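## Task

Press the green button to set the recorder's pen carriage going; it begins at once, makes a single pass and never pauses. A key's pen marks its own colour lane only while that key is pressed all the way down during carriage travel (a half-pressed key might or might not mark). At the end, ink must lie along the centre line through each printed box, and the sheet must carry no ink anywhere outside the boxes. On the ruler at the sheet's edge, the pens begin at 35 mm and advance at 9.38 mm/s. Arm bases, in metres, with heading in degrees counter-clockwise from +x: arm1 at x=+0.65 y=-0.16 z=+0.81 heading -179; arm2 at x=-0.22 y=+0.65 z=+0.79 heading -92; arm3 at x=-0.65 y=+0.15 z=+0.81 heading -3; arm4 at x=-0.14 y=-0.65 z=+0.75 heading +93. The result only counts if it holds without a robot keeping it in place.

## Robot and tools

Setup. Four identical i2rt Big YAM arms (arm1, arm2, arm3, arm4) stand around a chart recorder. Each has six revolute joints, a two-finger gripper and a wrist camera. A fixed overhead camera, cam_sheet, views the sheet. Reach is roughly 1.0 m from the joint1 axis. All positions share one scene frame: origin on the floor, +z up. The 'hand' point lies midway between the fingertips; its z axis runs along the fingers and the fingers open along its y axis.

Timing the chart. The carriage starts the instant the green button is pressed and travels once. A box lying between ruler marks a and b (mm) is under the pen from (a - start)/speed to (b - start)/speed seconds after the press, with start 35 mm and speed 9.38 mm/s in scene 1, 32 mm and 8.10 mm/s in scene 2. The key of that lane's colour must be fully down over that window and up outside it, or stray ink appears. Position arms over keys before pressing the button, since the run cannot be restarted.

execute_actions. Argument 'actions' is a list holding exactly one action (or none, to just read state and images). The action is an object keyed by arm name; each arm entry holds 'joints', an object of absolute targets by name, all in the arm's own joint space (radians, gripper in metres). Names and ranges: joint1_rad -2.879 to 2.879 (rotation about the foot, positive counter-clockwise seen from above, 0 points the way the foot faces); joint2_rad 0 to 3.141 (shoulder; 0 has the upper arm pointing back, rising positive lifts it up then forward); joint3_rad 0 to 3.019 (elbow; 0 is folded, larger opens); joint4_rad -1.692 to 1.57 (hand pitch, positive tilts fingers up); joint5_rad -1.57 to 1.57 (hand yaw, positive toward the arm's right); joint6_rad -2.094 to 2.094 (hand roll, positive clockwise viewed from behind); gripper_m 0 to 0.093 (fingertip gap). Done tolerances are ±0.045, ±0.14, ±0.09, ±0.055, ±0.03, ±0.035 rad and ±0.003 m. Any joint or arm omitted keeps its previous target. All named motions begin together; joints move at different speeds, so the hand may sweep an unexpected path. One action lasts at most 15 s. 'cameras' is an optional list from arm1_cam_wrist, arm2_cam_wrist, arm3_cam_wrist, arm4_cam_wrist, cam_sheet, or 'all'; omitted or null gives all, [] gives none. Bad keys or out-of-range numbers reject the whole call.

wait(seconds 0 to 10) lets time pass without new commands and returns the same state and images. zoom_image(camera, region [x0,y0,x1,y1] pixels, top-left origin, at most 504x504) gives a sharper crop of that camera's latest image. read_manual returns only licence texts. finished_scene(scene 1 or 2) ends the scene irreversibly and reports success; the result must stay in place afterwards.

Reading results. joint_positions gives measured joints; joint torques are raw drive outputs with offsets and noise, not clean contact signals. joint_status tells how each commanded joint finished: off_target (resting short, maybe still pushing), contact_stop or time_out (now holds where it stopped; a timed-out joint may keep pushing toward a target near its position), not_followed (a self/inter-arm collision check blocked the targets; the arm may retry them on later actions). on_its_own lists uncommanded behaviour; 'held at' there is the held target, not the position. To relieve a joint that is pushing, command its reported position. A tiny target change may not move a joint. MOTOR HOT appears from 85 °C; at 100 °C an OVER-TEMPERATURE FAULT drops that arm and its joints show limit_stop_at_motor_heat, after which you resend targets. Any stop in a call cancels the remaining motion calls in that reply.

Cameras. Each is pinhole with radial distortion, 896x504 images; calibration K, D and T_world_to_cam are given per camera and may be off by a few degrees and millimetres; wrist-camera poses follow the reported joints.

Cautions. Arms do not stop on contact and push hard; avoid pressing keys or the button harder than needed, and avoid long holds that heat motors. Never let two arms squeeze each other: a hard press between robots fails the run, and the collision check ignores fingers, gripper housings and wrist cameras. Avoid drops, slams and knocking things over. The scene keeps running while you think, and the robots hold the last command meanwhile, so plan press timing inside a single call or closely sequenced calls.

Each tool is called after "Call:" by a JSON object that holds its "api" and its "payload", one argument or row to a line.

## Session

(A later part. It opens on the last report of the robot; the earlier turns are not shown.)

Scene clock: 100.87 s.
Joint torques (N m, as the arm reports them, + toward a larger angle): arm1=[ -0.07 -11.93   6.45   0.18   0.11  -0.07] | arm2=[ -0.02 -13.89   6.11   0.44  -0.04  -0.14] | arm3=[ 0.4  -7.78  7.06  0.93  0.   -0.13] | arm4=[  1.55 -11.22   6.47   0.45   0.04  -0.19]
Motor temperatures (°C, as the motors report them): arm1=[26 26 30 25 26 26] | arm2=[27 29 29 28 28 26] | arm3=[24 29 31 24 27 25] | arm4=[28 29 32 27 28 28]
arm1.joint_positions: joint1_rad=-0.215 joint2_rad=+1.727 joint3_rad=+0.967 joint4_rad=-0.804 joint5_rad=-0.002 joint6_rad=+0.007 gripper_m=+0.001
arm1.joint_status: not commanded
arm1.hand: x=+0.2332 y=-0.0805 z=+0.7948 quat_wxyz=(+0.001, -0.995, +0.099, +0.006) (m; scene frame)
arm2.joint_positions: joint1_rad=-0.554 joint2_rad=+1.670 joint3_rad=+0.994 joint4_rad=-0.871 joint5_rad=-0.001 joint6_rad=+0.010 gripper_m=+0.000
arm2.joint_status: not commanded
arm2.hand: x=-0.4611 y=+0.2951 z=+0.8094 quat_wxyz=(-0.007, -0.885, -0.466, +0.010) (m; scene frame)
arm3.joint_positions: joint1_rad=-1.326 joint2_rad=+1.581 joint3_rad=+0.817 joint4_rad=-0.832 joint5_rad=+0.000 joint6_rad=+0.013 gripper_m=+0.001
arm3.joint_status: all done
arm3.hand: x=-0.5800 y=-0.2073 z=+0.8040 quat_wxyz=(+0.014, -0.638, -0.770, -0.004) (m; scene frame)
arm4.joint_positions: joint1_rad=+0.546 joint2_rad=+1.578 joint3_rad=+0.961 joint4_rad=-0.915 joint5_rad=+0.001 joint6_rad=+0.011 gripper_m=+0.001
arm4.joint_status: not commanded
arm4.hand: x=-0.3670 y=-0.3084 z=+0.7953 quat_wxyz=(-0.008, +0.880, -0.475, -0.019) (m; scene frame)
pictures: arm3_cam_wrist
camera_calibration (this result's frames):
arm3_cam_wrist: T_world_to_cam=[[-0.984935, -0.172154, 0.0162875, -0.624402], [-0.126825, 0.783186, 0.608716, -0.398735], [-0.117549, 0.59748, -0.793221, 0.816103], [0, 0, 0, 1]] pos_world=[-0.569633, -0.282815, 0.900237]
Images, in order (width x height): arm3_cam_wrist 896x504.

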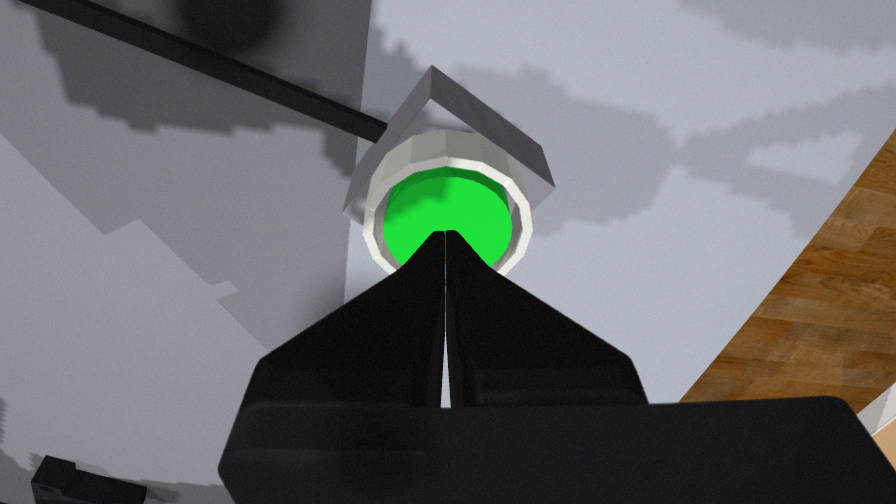

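Call:
{"api": "execute_actions", "payload": {
  "actions": [
    {"arm3":{"joints":{"joint2_rad":1.76,"joint4_rad":-0.85}}}
  ],
  "cameras": ["arm3_cam_wrist"]
}}

Call:
{"api": "execute_actions", "payload": {
  "actions": [
    {"arm3":{"joints":{"joint2_rad":1.27,"joint3_rad":0.82,"joint4_rad":-1.1}}}
  ],
  "cameras": []
}}

Call:
{"api": "execute_actions", "payload": {
  "actions": [
    {"arm3":{"joints":{"joint1_rad":-0.347}}}
  ],
  "cameras": []
}}

Call:
{"api": "execute_actions", "payload": {
  "actions": [
    {"arm3":{"joints":{"joint2_rad":1.5,"joint3_rad":1.10,"joint4_rad":-0.87}}}
  ],
  "cameras": []
}}

Call:
{"api": "execute_actions", "payload": {
  "actions": [
    {"arm3":{"joints":{"joint2_rad":1.75}}}
  ],
  "cameras": ["arm3_cam_wrist","cam_sheet"]
}}

Call:
{"api": "wait", "payload": {
  "seconds": 10
}}

Call:
{"api": "wait", "payload": {
  "seconds": 10
}}

Call:
{"api": "wait", "payload": {
  "seconds": 4
}}

Call:
{"api": "execute_actions", "payload": {
  "actions": [
    {"arm1":{"joints":{"joint2_rad":1.90}},"arm2":{"joints":{"joint2_rad":1.85}},"arm3":{"joints":{"joint2_rad":1.95}},"arm4":{"joints":{"joint2_rad":1.76}}}
  ],
  "cameras": ["cam_sheet"]
}}

Call:
{"api": "wait", "payload": {
  "seconds": 0.95
}}

Call:
{"api": "execute_actions", "payload": {
  "actions": [
    {"arm1":{"joints":{"joint2_rad":1.70}},"arm2":{"joints":{"joint2_rad":1.64}},"arm3":{"joints":{"joint2_rad":1.74}},"arm4":{"joints":{"joint2_rad":1.56}}}
  ],
  "cameras": ["cam_sheet"]
}}

Call:
{"api": "wait", "payload": {
  "seconds": 4
}}

Call:
{"api": "zoom_image", "payload": {
  "camera": "cam_sheet",
  "region": [340, 330, 540, 470]
}}

Scene clock: 118.87 s.
Joint torques (N m, as the arm reports them, + toward a larger angle): arm1=[ -0.06 -11.93   6.45   0.17   0.11  -0.07] | arm2=[ -0.01 -13.91   6.1    0.44  -0.05  -0.14] | arm3=[-0.37 -3.93  4.94  0.36  0.06 -0.1 ] | arm4=[  1.34 -10.99   6.46   0.48   0.04  -0.18]
Motor temperatures (°C, as the motors report them): arm1=[26 26 30 25 26 26] | arm2=[27 29 29 28 28 26] | arm3=[24 29 30 24 27 25] | arm4=[28 29 32 27 28 28]
arm1.joint_positions: joint1_rad=-0.215 joint2_rad=+1.727 joint3_rad=+0.967 joint4_rad=-0.804 joint5_rad=-0.002 joint6_rad=+0.007 gripper_m=+0.001
arm1.joint_status: not commanded
arm1.hand: x=+0.2332 y=-0.0805 z=+0.7948 quat_wxyz=(+0.001, -0.995, +0.099, +0.006) (m; scene frame)
arm2.joint_positions: joint1_rad=-0.554 joint2_rad=+1.670 joint3_rad=+0.994 joint4_rad=-0.871 joint5_rad=-0.001 joint6_rad=+0.010 gripper_m=+0.000
arm2.joint_status: not commanded
arm2.hand: x=-0.4611 y=+0.2951 z=+0.8094 quat_wxyz=(-0.007, -0.885, -0.466, +0.010) (m; scene frame)
arm3.joint_positions: joint1_rad=-1.326 joint2_rad=+1.678 joint3_rad=+0.836 joint4_rad=-0.852 joint5_rad=+0.000 joint6_rad=+0.013 gripper_m=+0.001
arm3.joint_status: all done
arm3.hand: x=-0.5821 y=-0.1983 z=+0.7763 quat_wxyz=(+0.052, -0.637, -0.769, -0.035) (m; scene frame)
arm4.joint_positions: joint1_rad=+0.546 joint2_rad=+1.578 joint3_rad=+0.961 joint4_rad=-0.915 joint5_rad=+0.001 joint6_rad=+0.011 gripper_m=+0.001
arm4.joint_status: not commanded
arm4.hand: x=-0.3670 y=-0.3084 z=+0.7953 quat_wxyz=(-0.008, +0.880, -0.475, -0.019) (m; scene frame)
pictures: arm3_cam_wrist
camera_calibration (this result's frames):
arm3_cam_wrist: T_world_to_cam=[[-0.984764, -0.172856, 0.0189875, -0.626629], [-0.113466, 0.721453, 0.683104, -0.451427], [-0.131777, 0.670542, -0.730074, 0.74572], [0, 0, 0, 1]] pos_world=[-0.570034, -0.28267, 0.864701]
Images, in order (width x height): arm3_cam_wrist 896x504.

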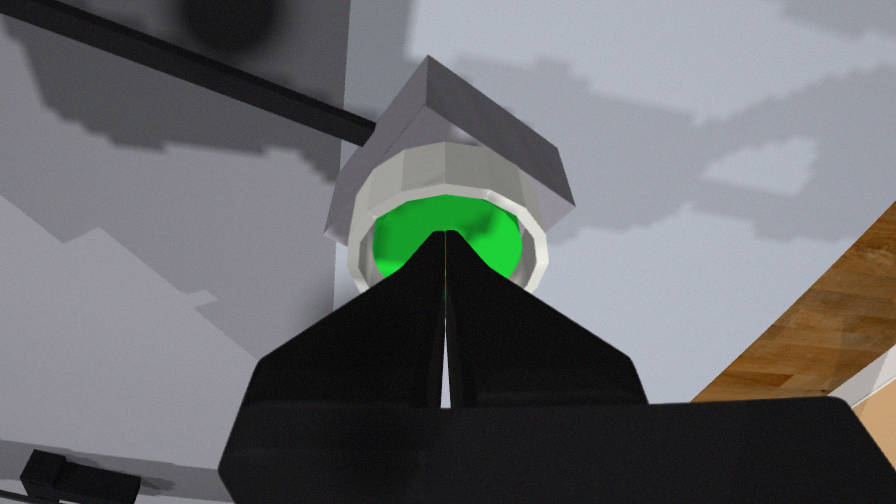

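Scene clock: 120.13 s.
Joint torques (N m, as the arm reports them, + toward a larger angle): arm1=[ -0.04 -11.96   6.46   0.18   0.1   -0.07] | arm2=[ -0.01 -13.89   6.11   0.44  -0.05  -0.15] | arm3=[-0.37 -5.8   9.68  0.19  0.03 -0.1 ] | arm4=[  1.43 -11.21   6.47   0.48   0.04  -0.19]
Motor temperatures (°C, as the motors report them): arm1=[26 26 30 25 26 26] | arm2=[27 30 29 28 28 26] | arm3=[24 29 31 24 27 25] | arm4=[28 29 32 27 28 28]
arm1.joint_positions: joint1_rad=-0.215 joint2_rad=+1.727 joint3_rad=+0.967 joint4_rad=-0.804 joint5_rad=-0.002 joint6_rad=+0.007 gripper_m=+0.001
arm1.joint_status: not commanded
arm1.hand: x=+0.2332 y=-0.0805 z=+0.7948 quat_wxyz=(+0.001, -0.995, +0.099, +0.006) (m; scene frame)
arm2.joint_positions: joint1_rad=-0.554 joint2_rad=+1.670 joint3_rad=+0.994 joint4_rad=-0.871 joint5_rad=-0.001 joint6_rad=+0.010 gripper_m=+0.000
arm2.joint_status: not commanded
arm2.hand: x=-0.4611 y=+0.2951 z=+0.8094 quat_wxyz=(-0.007, -0.885, -0.466, +0.010) (m; scene frame)
arm3.joint_positions: joint1_rad=-1.326 joint2_rad=+1.262 joint3_rad=+0.817 joint4_rad=-1.089 joint5_rad=+0.000 joint6_rad=+0.013 gripper_m=+0.001
arm3.joint_status: all done
arm3.hand: x=-0.5865 y=-0.1699 z=+0.9072 quat_wxyz=(-0.010, -0.637, -0.770, +0.015) (m; scene frame)
arm4.joint_positions: joint1_rad=+0.546 joint2_rad=+1.578 joint3_rad=+0.961 joint4_rad=-0.915 joint5_rad=+0.001 joint6_rad=+0.011 gripper_m=+0.001
arm4.joint_status: not commanded
arm4.hand: x=-0.3670 y=-0.3084 z=+0.7953 quat_wxyz=(-0.008, +0.880, -0.475, -0.019) (m; scene frame)
pictures: none
No camera images: the call's "cameras" was empty. Leave "cameras" out to get every camera's image.

Scene clock: 121.60 s.
Joint torques (N m, as the arm reports them, + toward a larger angle): arm1=[ -0.03 -11.9    6.45   0.17   0.1   -0.07] | arm2=[ -0.03 -13.9    6.11   0.44  -0.04  -0.14] | arm3=[ 0.52 -6.3   9.63  0.14  0.04 -0.09] | arm4=[  1.44 -11.05   6.49   0.45   0.04  -0.19]
Motor temperatures (°C, as the motors report them): arm1=[26 26 30 25 26 26] | arm2=[27 30 29 28 28 26] | arm3=[24 29 31 24 27 25] | arm4=[28 29 32 27 28 28]
arm1.joint_positions: joint1_rad=-0.215 joint2_rad=+1.727 joint3_rad=+0.967 joint4_rad=-0.804 joint5_rad=-0.002 joint6_rad=+0.007 gripper_m=+0.001
arm1.joint_status: not commanded
arm1.hand: x=+0.2332 y=-0.0805 z=+0.7948 quat_wxyz=(+0.001, -0.995, +0.099, +0.006) (m; scene frame)
arm2.joint_positions: joint1_rad=-0.554 joint2_rad=+1.670 joint3_rad=+0.994 joint4_rad=-0.871 joint5_rad=-0.001 joint6_rad=+0.010 gripper_m=+0.000
arm2.joint_status: not commanded
arm2.hand: x=-0.4611 y=+0.2951 z=+0.8094 quat_wxyz=(-0.007, -0.885, -0.466, +0.010) (m; scene frame)
arm3.joint_positions: joint1_rad=-0.347 joint2_rad=+1.262 joint3_rad=+0.817 joint4_rad=-1.089 joint5_rad=+0.000 joint6_rad=+0.013 gripper_m=+0.001
arm3.joint_status: all done
arm3.hand: x=-0.3506 y=+0.0244 z=+0.9046 quat_wxyz=(-0.013, -0.201, -0.980, +0.005) (m; scene frame)
arm4.joint_positions: joint1_rad=+0.546 joint2_rad=+1.578 joint3_rad=+0.961 joint4_rad=-0.915 joint5_rad=+0.001 joint6_rad=+0.011 gripper_m=+0.001
arm4.joint_status: not commanded
arm4.hand: x=-0.3670 y=-0.3084 z=+0.7953 quat_wxyz=(-0.008, +0.880, -0.475, -0.019) (m; scene frame)
pictures: none
No camera images: the call's "cameras" was empty. Leave "cameras" out to get every camera's image.

Scene clock: 122.70 s.
Joint torques (N m, as the arm reports them, + toward a larger angle): arm1=[ -0.04 -11.9    6.46   0.17   0.11  -0.07] | arm2=[ -0.02 -13.91   6.11   0.43  -0.04  -0.14] | arm3=[ 0.21 -8.17 12.98  1.35  0.01 -0.1 ] | arm4=[  1.51 -10.94   6.46   0.47   0.03  -0.18]
Motor temperatures (°C, as the motors report them): arm1=[26 26 30 25 26 26] | arm2=[27 30 29 28 28 26] | arm3=[24 29 31 24 27 25] | arm4=[28 29 32 27 28 28]
arm1.joint_positions: joint1_rad=-0.215 joint2_rad=+1.727 joint3_rad=+0.967 joint4_rad=-0.804 joint5_rad=-0.002 joint6_rad=+0.007 gripper_m=+0.001
arm1.joint_status: not commanded
arm1.hand: x=+0.2332 y=-0.0805 z=+0.7948 quat_wxyz=(+0.001, -0.995, +0.099, +0.006) (m; scene frame)
arm2.joint_positions: joint1_rad=-0.554 joint2_rad=+1.670 joint3_rad=+0.994 joint4_rad=-0.871 joint5_rad=-0.001 joint6_rad=+0.010 gripper_m=+0.000
arm2.joint_status: not commanded
arm2.hand: x=-0.4611 y=+0.2951 z=+0.8094 quat_wxyz=(-0.007, -0.885, -0.466, +0.010) (m; scene frame)
arm3.joint_positions: joint1_rad=-0.347 joint2_rad=+1.487 joint3_rad=+1.066 joint4_rad=-0.879 joint5_rad=+0.000 joint6_rad=+0.013 gripper_m=+0.001
arm3.joint_status: all done
arm3.hand: x=-0.2146 y=-0.0316 z=+0.9222 quat_wxyz=(-0.127, -0.199, -0.971, +0.027) (m; scene frame)
arm4.joint_positions: joint1_rad=+0.546 joint2_rad=+1.578 joint3_rad=+0.961 joint4_rad=-0.915 joint5_rad=+0.001 joint6_rad=+0.011 gripper_m=+0.001
arm4.joint_status: not commanded
arm4.hand: x=-0.3670 y=-0.3084 z=+0.7953 quat_wxyz=(-0.008, +0.880, -0.475, -0.019) (m; scene frame)
pictures: none
No camera images: the call's "cameras" was empty. Leave "cameras" out to get every camera's image.

Scene clock: 123.73 s.
Joint torques (N m, as the arm reports them, + toward a larger angle): arm1=[ -0.08 -11.92   6.45   0.17   0.11  -0.07] | arm2=[ -0.05 -13.87   6.11   0.44  -0.04  -0.14] | arm3=[  0.61 -12.47  10.55   0.9   -0.01  -0.11] | arm4=[  1.31 -11.1    6.42   0.46   0.03  -0.19]
Motor temperatures (°C, as the motors report them): arm1=[26 26 30 25 26 26] | arm2=[27 30 29 28 28 26] | arm3=[24 29 31 24 27 25] | arm4=[28 29 32 27 28 28]
arm1.joint_positions: joint1_rad=-0.215 joint2_rad=+1.727 joint3_rad=+0.967 joint4_rad=-0.804 joint5_rad=-0.002 joint6_rad=+0.007 gripper_m=+0.001
arm1.joint_status: not commanded
arm1.hand: x=+0.2332 y=-0.0805 z=+0.7948 quat_wxyz=(+0.001, -0.995, +0.099, +0.006) (m; scene frame)
arm2.joint_positions: joint1_rad=-0.554 joint2_rad=+1.670 joint3_rad=+0.994 joint4_rad=-0.871 joint5_rad=-0.001 joint6_rad=+0.010 gripper_m=+0.000
arm2.joint_status: not commanded
arm2.hand: x=-0.4611 y=+0.2951 z=+0.8094 quat_wxyz=(-0.007, -0.885, -0.466, +0.010) (m; scene frame)
arm3.joint_positions: joint1_rad=-0.347 joint2_rad=+1.751 joint3_rad=+1.070 joint4_rad=-0.879 joint5_rad=+0.000 joint6_rad=+0.013 gripper_m=+0.001
arm3.joint_status: all done
arm3.hand: x=-0.2308 y=-0.0255 z=+0.8065 quat_wxyz=(+0.000, -0.201, -0.980, +0.002) (m; scene frame)
arm4.joint_positions: joint1_rad=+0.546 joint2_rad=+1.578 joint3_rad=+0.961 joint4_rad=-0.915 joint5_rad=+0.001 joint6_rad=+0.011 gripper_m=+0.001
arm4.joint_status: not commanded
arm4.hand: x=-0.3670 y=-0.3084 z=+0.7953 quat_wxyz=(-0.008, +0.880, -0.475, -0.019) (m; scene frame)
pictures: arm3_cam_wrist, cam_sheet
camera_calibration (this result's frames):
arm3_cam_wrist: T_world_to_cam=[[-0.407209, -0.913287, 0.00934374, -0.129164], [-0.737728, 0.334929, 0.586157, -0.632533], [-0.538459, 0.231795, -0.810144, 0.657711], [0, 0, 0, 1]] pos_world=[-0.165083, -0.0585639, 0.90481]
Images, in order (width x height): arm3_cam_wrist 896x504, cam_sheet 896x504.

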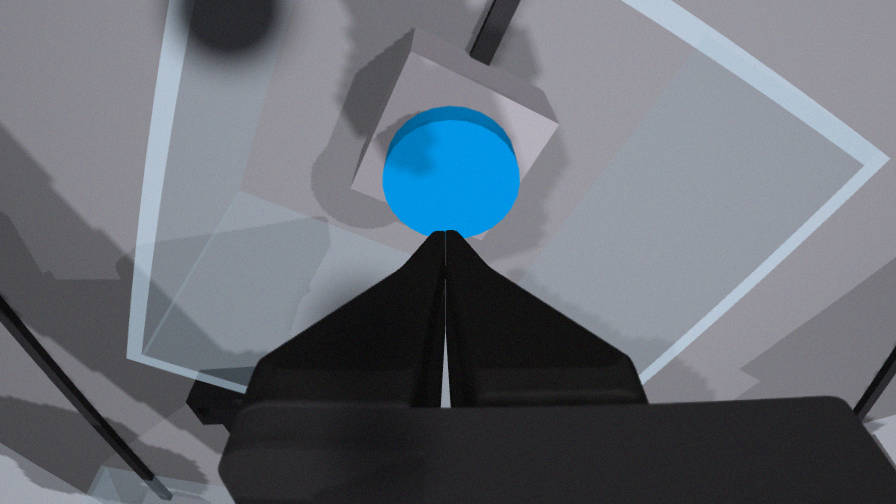

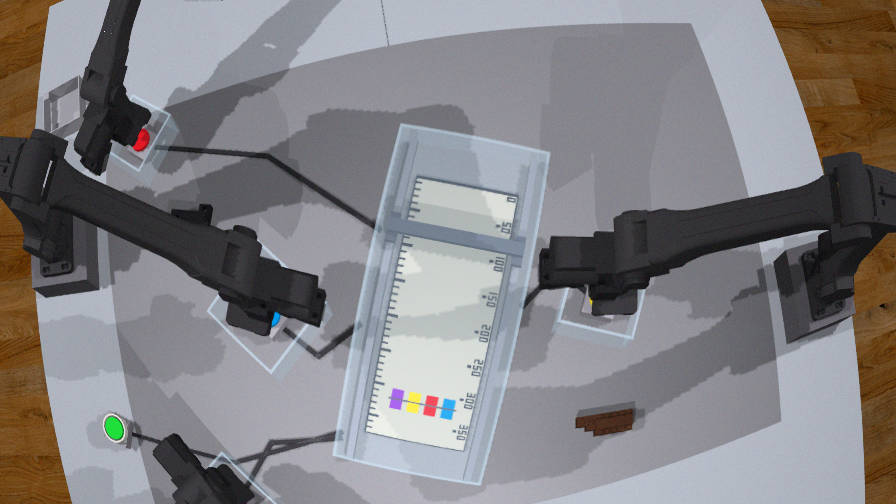

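Scene clock: 133.73 s.
Joint torques (N m, as the arm reports them, + toward a larger angle): arm1=[ -0.07 -11.93   6.45   0.17   0.11  -0.07] | arm2=[  0.01 -13.91   6.11   0.44  -0.05  -0.15] | arm3=[  0.63 -12.09  10.5    0.92  -0.03  -0.09] | arm4=[  1.29 -11.19   6.54   0.47   0.04  -0.19]
Motor temperatures (°C, as the motors report them): arm1=[26 26 30 25 26 26] | arm2=[27 30 29 28 28 26] | arm3=[24 29 32 24 27 25] | arm4=[28 29 33 27 28 28]
arm1.joint_positions: joint1_rad=-0.215 joint2_rad=+1.727 joint3_rad=+0.967 joint4_rad=-0.804 joint5_rad=-0.002 joint6_rad=+0.007 gripper_m=+0.001
arm1.joint_status: not commanded
arm1.hand: x=+0.2332 y=-0.0805 z=+0.7948 quat_wxyz=(+0.001, -0.995, +0.099, +0.006) (m; scene frame)
arm2.joint_positions: joint1_rad=-0.554 joint2_rad=+1.670 joint3_rad=+0.994 joint4_rad=-0.871 joint5_rad=-0.001 joint6_rad=+0.010 gripper_m=+0.000
arm2.joint_status: not commanded
arm2.hand: x=-0.4611 y=+0.2951 z=+0.8094 quat_wxyz=(-0.007, -0.885, -0.466, +0.010) (m; scene frame)
arm3.joint_positions: joint1_rad=-0.347 joint2_rad=+1.751 joint3_rad=+1.070 joint4_rad=-0.879 joint5_rad=+0.000 joint6_rad=+0.013 gripper_m=+0.001
arm3.joint_status: all done
arm3.hand: x=-0.2308 y=-0.0255 z=+0.8065 quat_wxyz=(+0.000, -0.201, -0.980, +0.002) (m; scene frame)
arm4.joint_positions: joint1_rad=+0.546 joint2_rad=+1.578 joint3_rad=+0.961 joint4_rad=-0.915 joint5_rad=+0.001 joint6_rad=+0.011 gripper_m=+0.001
arm4.joint_status: not commanded
arm4.hand: x=-0.3670 y=-0.3084 z=+0.7953 quat_wxyz=(-0.008, +0.880, -0.475, -0.019) (m; scene frame)
wait: 10.00 s; at rest by 0.27 s
pictures: arm1_cam_wrist, arm2_cam_wrist, arm3_cam_wrist, arm4_cam_wrist, cam_sheet
camera_calibration (this result's frames):
arm1_cam_wrist: T_world_to_cam=[[0.194397, 0.980906, 0.00568074, 0.0260969], [0.805905, -0.163011, 0.569161, -0.645898], [0.55922, -0.106065, -0.822206, 0.636743], [0, 0, 0, 1]] pos_world=[0.15938, -0.0633509, 0.891006]
arm2_cam_wrist: T_world_to_cam=[[-0.818028, 0.57514, 0.00657729, -0.551797], [0.479428, 0.675489, 0.560235, -0.422645], [0.317771, 0.461442, -0.828308, 0.802501], [0, 0, 0, 1]] pos_world=[-0.503769, 0.232545, 0.905128]
arm3_cam_wrist: T_world_to_cam=[[-0.407209, -0.913287, 0.00934374, -0.129164], [-0.737728, 0.334929, 0.586157, -0.632533], [-0.538459, 0.231795, -0.810144, 0.657711], [0, 0, 0, 1]] pos_world=[-0.165083, -0.0585639, 0.90481]
arm4_cam_wrist: T_world_to_cam=[[0.829534, 0.55845, -0.0027552, 0.478648], [0.461055, -0.682062, 0.567644, -0.489578], [0.315122, -0.47215, -0.823269, 0.746255], [0, 0, 0, 1]] pos_world=[-0.406493, -0.248878, 0.893594]
Images, in order (width x height): arm1_cam_wrist 896x504, arm2_cam_wrist 896x504, arm3_cam_wrist 896x504, arm4_cam_wrist 896x504, cam_sheet 896x504.

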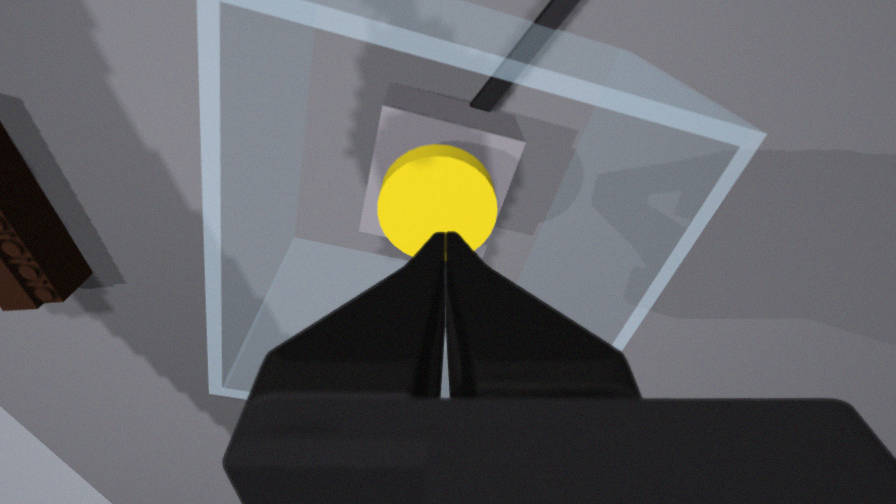

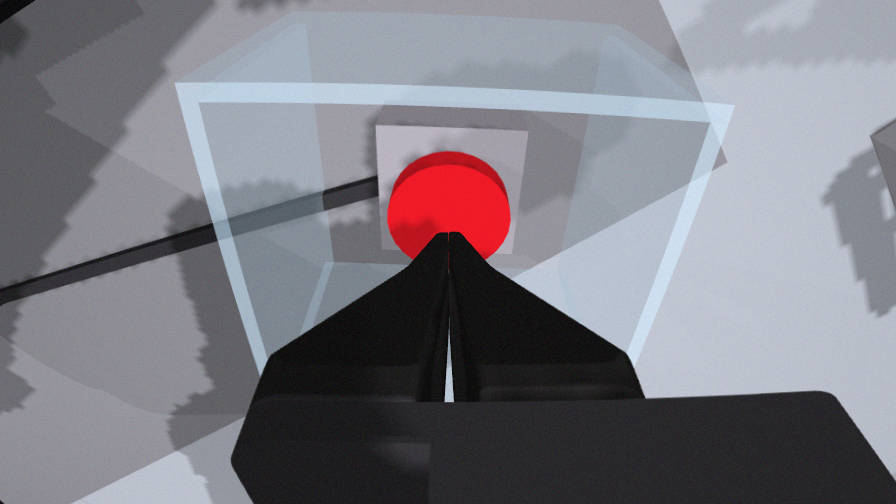

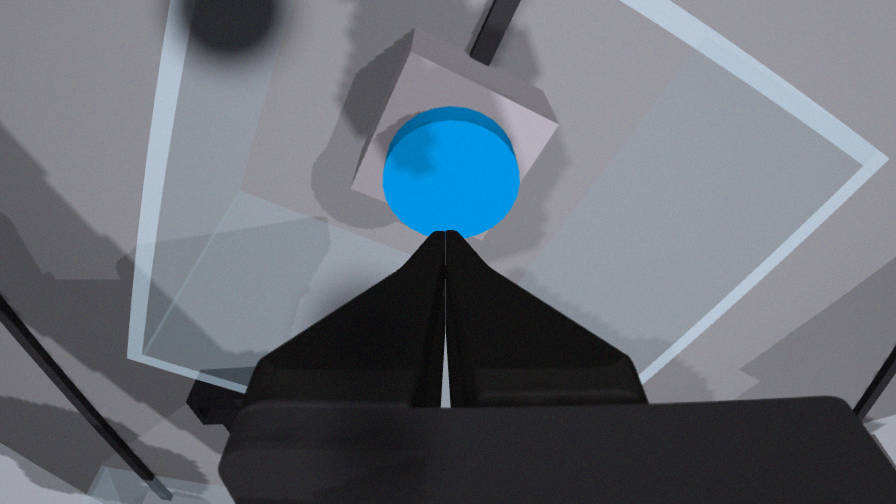

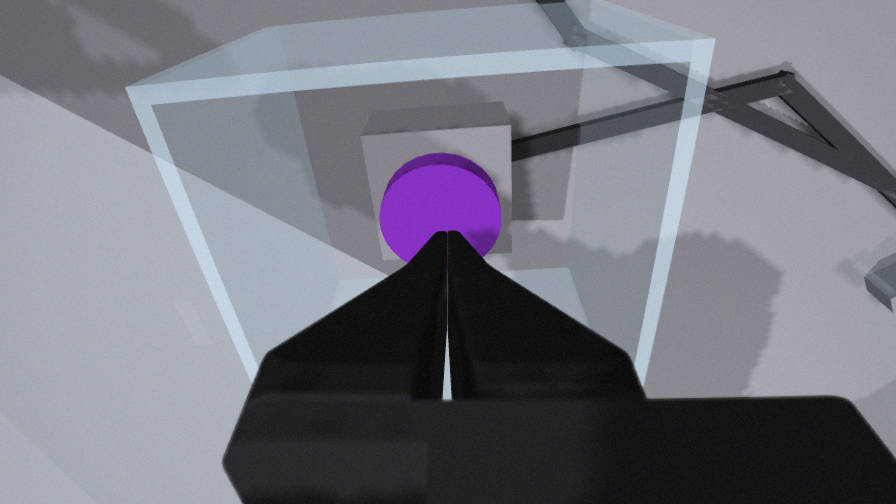

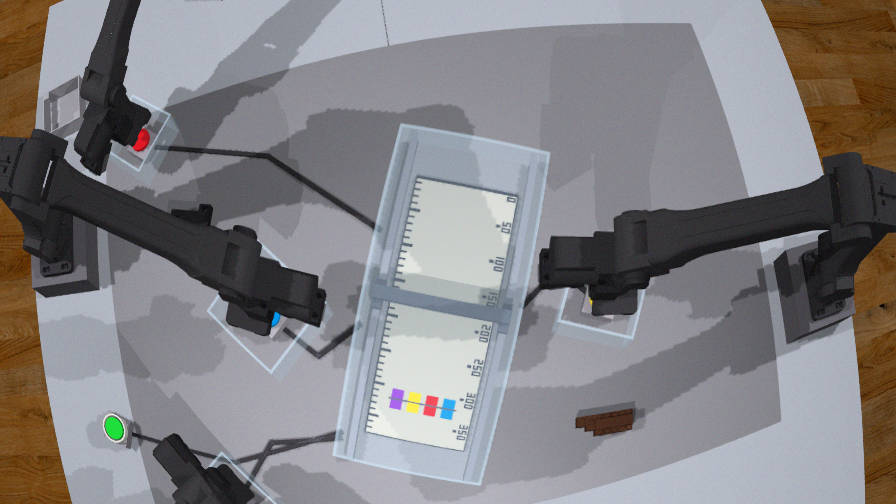

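Scene clock: 143.73 s.
Joint torques (N m, as the arm reports them, + toward a larger angle): arm1=[ -0.03 -11.98   6.47   0.17   0.1   -0.07] | arm2=[ -0.01 -13.87   6.1    0.44  -0.04  -0.14] | arm3=[  0.44 -12.56  10.47   0.79   0.02  -0.09] | arm4=[  1.46 -11.16   6.47   0.44   0.02  -0.19]
Motor temperatures (°C, as the motors report them): arm1=[26 26 30 25 26 26] | arm2=[27 30 29 28 28 26] | arm3=[24 30 33 24 27 25] | arm4=[28 29 33 27 28 28]
arm1.joint_positions: joint1_rad=-0.215 joint2_rad=+1.727 joint3_rad=+0.967 joint4_rad=-0.804 joint5_rad=-0.002 joint6_rad=+0.007 gripper_m=+0.001
arm1.joint_status: not commanded
arm1.hand: x=+0.2332 y=-0.0805 z=+0.7948 quat_wxyz=(+0.001, -0.995, +0.099, +0.006) (m; scene frame)
arm2.joint_positions: joint1_rad=-0.554 joint2_rad=+1.670 joint3_rad=+0.994 joint4_rad=-0.871 joint5_rad=-0.001 joint6_rad=+0.010 gripper_m=+0.000
arm2.joint_status: not commanded
arm2.hand: x=-0.4611 y=+0.2951 z=+0.8094 quat_wxyz=(-0.007, -0.885, -0.466, +0.010) (m; scene frame)
arm3.joint_positions: joint1_rad=-0.347 joint2_rad=+1.751 joint3_rad=+1.070 joint4_rad=-0.879 joint5_rad=+0.000 joint6_rad=+0.013 gripper_m=+0.001
arm3.joint_status: all done
arm3.hand: x=-0.2308 y=-0.0255 z=+0.8065 quat_wxyz=(+0.000, -0.201, -0.980, +0.002) (m; scene frame)
arm4.joint_positions: joint1_rad=+0.546 joint2_rad=+1.578 joint3_rad=+0.961 joint4_rad=-0.915 joint5_rad=+0.001 joint6_rad=+0.011 gripper_m=+0.001
arm4.joint_status: not commanded
arm4.hand: x=-0.3670 y=-0.3084 z=+0.7953 quat_wxyz=(-0.008, +0.880, -0.475, -0.019) (m; scene frame)
wait: 10.00 s; at rest by 0.27 s
pictures: arm1_cam_wrist, arm2_cam_wrist, arm3_cam_wrist, arm4_cam_wrist, cam_sheet
camera_calibration (this result's frames):
arm1_cam_wrist: T_world_to_cam=[[0.194397, 0.980906, 0.00568074, 0.0260969], [0.805905, -0.163011, 0.569161, -0.645898], [0.55922, -0.106065, -0.822206, 0.636743], [0, 0, 0, 1]] pos_world=[0.15938, -0.0633509, 0.891006]
arm2_cam_wrist: T_world_to_cam=[[-0.818028, 0.57514, 0.00657729, -0.551797], [0.479428, 0.675489, 0.560235, -0.422645], [0.317771, 0.461442, -0.828308, 0.802501], [0, 0, 0, 1]] pos_world=[-0.503769, 0.232545, 0.905128]
arm3_cam_wrist: T_world_to_cam=[[-0.407209, -0.913287, 0.00934374, -0.129164], [-0.737728, 0.334929, 0.586157, -0.632533], [-0.538459, 0.231795, -0.810144, 0.657711], [0, 0, 0, 1]] pos_world=[-0.165083, -0.0585639, 0.90481]
arm4_cam_wrist: T_world_to_cam=[[0.829534, 0.55845, -0.0027552, 0.478648], [0.461055, -0.682062, 0.567644, -0.489578], [0.315122, -0.47215, -0.823269, 0.746255], [0, 0, 0, 1]] pos_world=[-0.406493, -0.248878, 0.893594]
Images, in order (width x height): arm1_cam_wrist 896x504, arm2_cam_wrist 896x504, arm3_cam_wrist 896x504, arm4_cam_wrist 896x504, cam_sheet 896x504.

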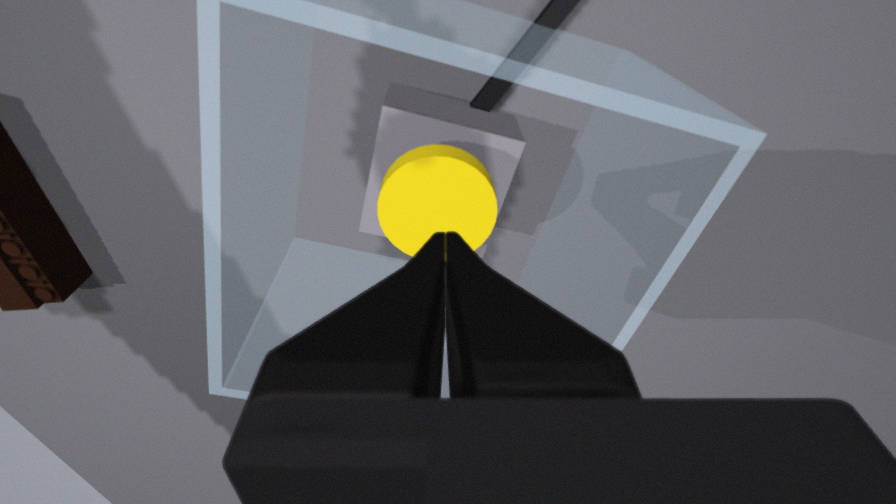

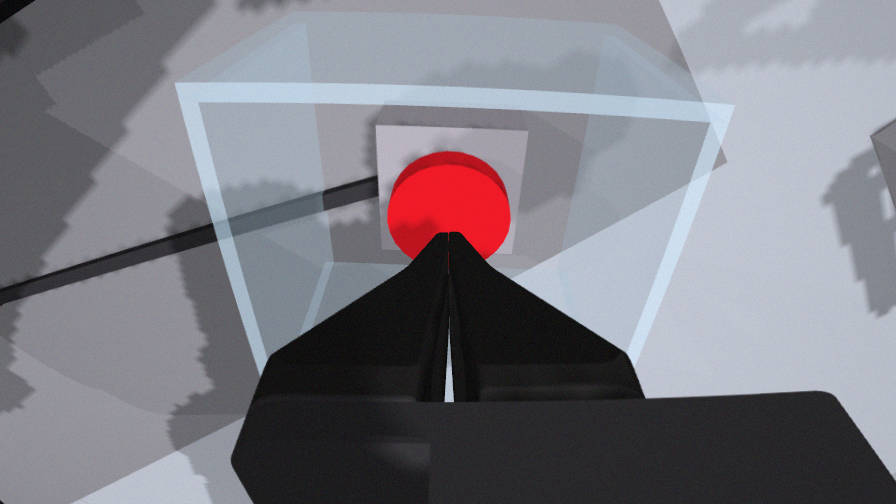

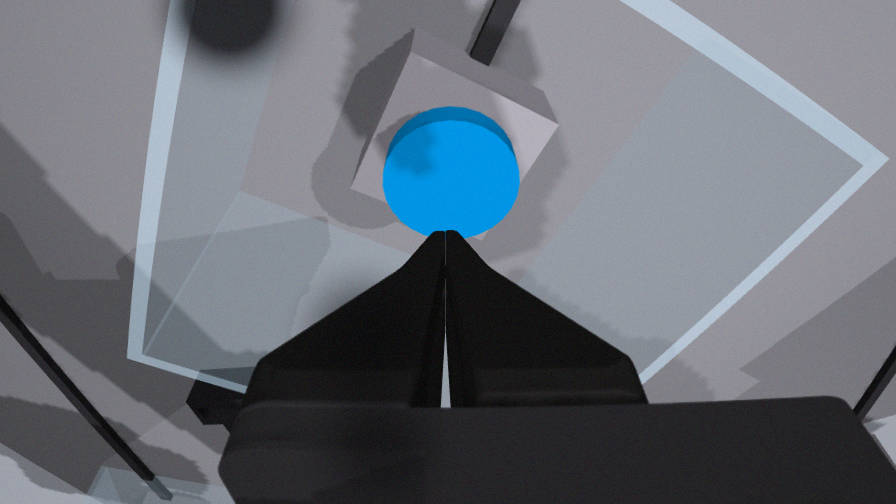

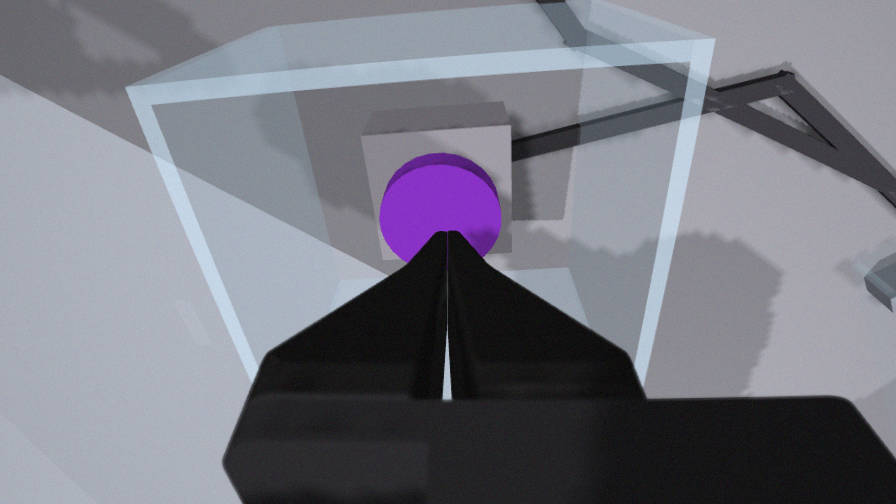

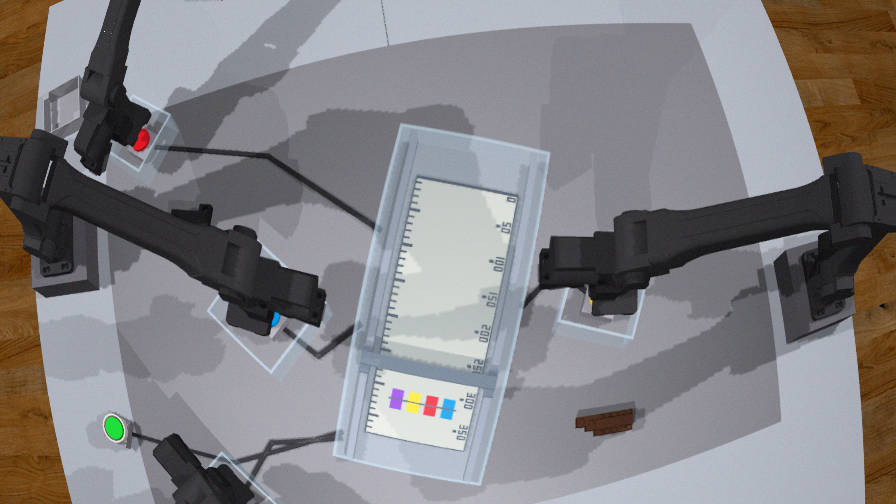

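Scene clock: 147.73 s.
Joint torques (N m, as the arm reports them, + toward a larger angle): arm1=[ -0.06 -11.91   6.45   0.17   0.1   -0.07] | arm2=[  0.03 -13.89   6.11   0.45  -0.04  -0.14] | arm3=[  0.81 -12.94  10.52   0.9    0.01  -0.09] | arm4=[  1.47 -10.96   6.45   0.52   0.02  -0.18]
Motor temperatures (°C, as the motors report them): arm1=[26 26 30 25 26 26] | arm2=[27 30 29 28 28 26] | arm3=[24 30 33 24 27 25] | arm4=[28 29 33 27 28 28]
arm1.joint_positions: joint1_rad=-0.215 joint2_rad=+1.727 joint3_rad=+0.967 joint4_rad=-0.804 joint5_rad=-0.002 joint6_rad=+0.007 gripper_m=+0.001
arm1.joint_status: not commanded
arm1.hand: x=+0.2332 y=-0.0805 z=+0.7948 quat_wxyz=(+0.001, -0.995, +0.099, +0.006) (m; scene frame)
arm2.joint_positions: joint1_rad=-0.554 joint2_rad=+1.670 joint3_rad=+0.994 joint4_rad=-0.871 joint5_rad=-0.001 joint6_rad=+0.010 gripper_m=+0.000
arm2.joint_status: not commanded
arm2.hand: x=-0.4611 y=+0.2951 z=+0.8094 quat_wxyz=(-0.007, -0.885, -0.466, +0.010) (m; scene frame)
arm3.joint_positions: joint1_rad=-0.347 joint2_rad=+1.751 joint3_rad=+1.070 joint4_rad=-0.879 joint5_rad=+0.000 joint6_rad=+0.013 gripper_m=+0.001
arm3.joint_status: all done
arm3.hand: x=-0.2308 y=-0.0255 z=+0.8065 quat_wxyz=(+0.000, -0.201, -0.980, +0.002) (m; scene frame)
arm4.joint_positions: joint1_rad=+0.546 joint2_rad=+1.578 joint3_rad=+0.961 joint4_rad=-0.915 joint5_rad=+0.001 joint6_rad=+0.011 gripper_m=+0.001
arm4.joint_status: not commanded
arm4.hand: x=-0.3670 y=-0.3084 z=+0.7953 quat_wxyz=(-0.008, +0.880, -0.475, -0.019) (m; scene frame)
wait: 4.00 s; at rest by 0.27 s
pictures: arm1_cam_wrist, arm2_cam_wrist, arm3_cam_wrist, arm4_cam_wrist, cam_sheet
camera_calibration (this result's frames):
arm1_cam_wrist: T_world_to_cam=[[0.194397, 0.980906, 0.00568074, 0.0260969], [0.805905, -0.163011, 0.569161, -0.645898], [0.55922, -0.106065, -0.822206, 0.636743], [0, 0, 0, 1]] pos_world=[0.15938, -0.0633509, 0.891006]
arm2_cam_wrist: T_world_to_cam=[[-0.818028, 0.57514, 0.00657729, -0.551797], [0.479428, 0.675489, 0.560235, -0.422645], [0.317771, 0.461442, -0.828308, 0.802501], [0, 0, 0, 1]] pos_world=[-0.503769, 0.232545, 0.905128]
arm3_cam_wrist: T_world_to_cam=[[-0.407209, -0.913287, 0.00934374, -0.129164], [-0.737728, 0.334929, 0.586157, -0.632533], [-0.538459, 0.231795, -0.810144, 0.657711], [0, 0, 0, 1]] pos_world=[-0.165083, -0.0585639, 0.90481]
arm4_cam_wrist: T_world_to_cam=[[0.829534, 0.55845, -0.0027552, 0.478648], [0.461055, -0.682062, 0.567644, -0.489578], [0.315122, -0.47215, -0.823269, 0.746255], [0, 0, 0, 1]] pos_world=[-0.406493, -0.248878, 0.893594]
Images, in order (width x height): arm1_cam_wrist 896x504, arm2_cam_wrist 896x504, arm3_cam_wrist 896x504, arm4_cam_wrist 896x504, cam_sheet 896x504.

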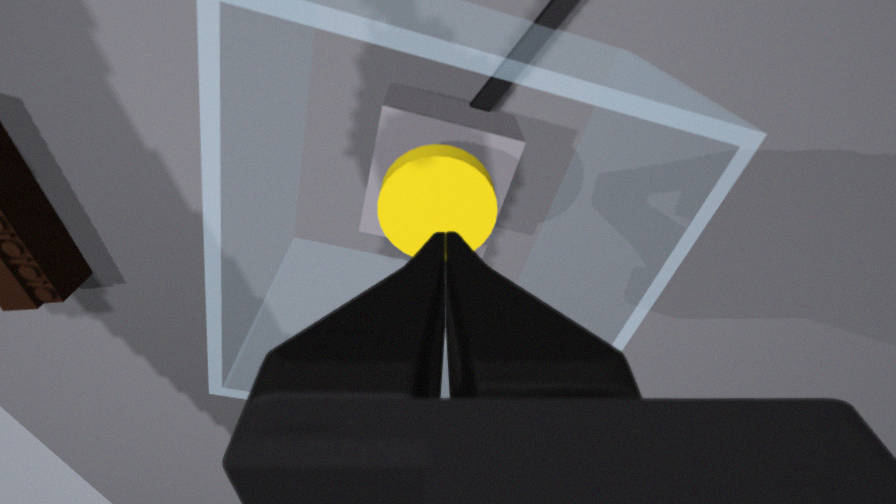

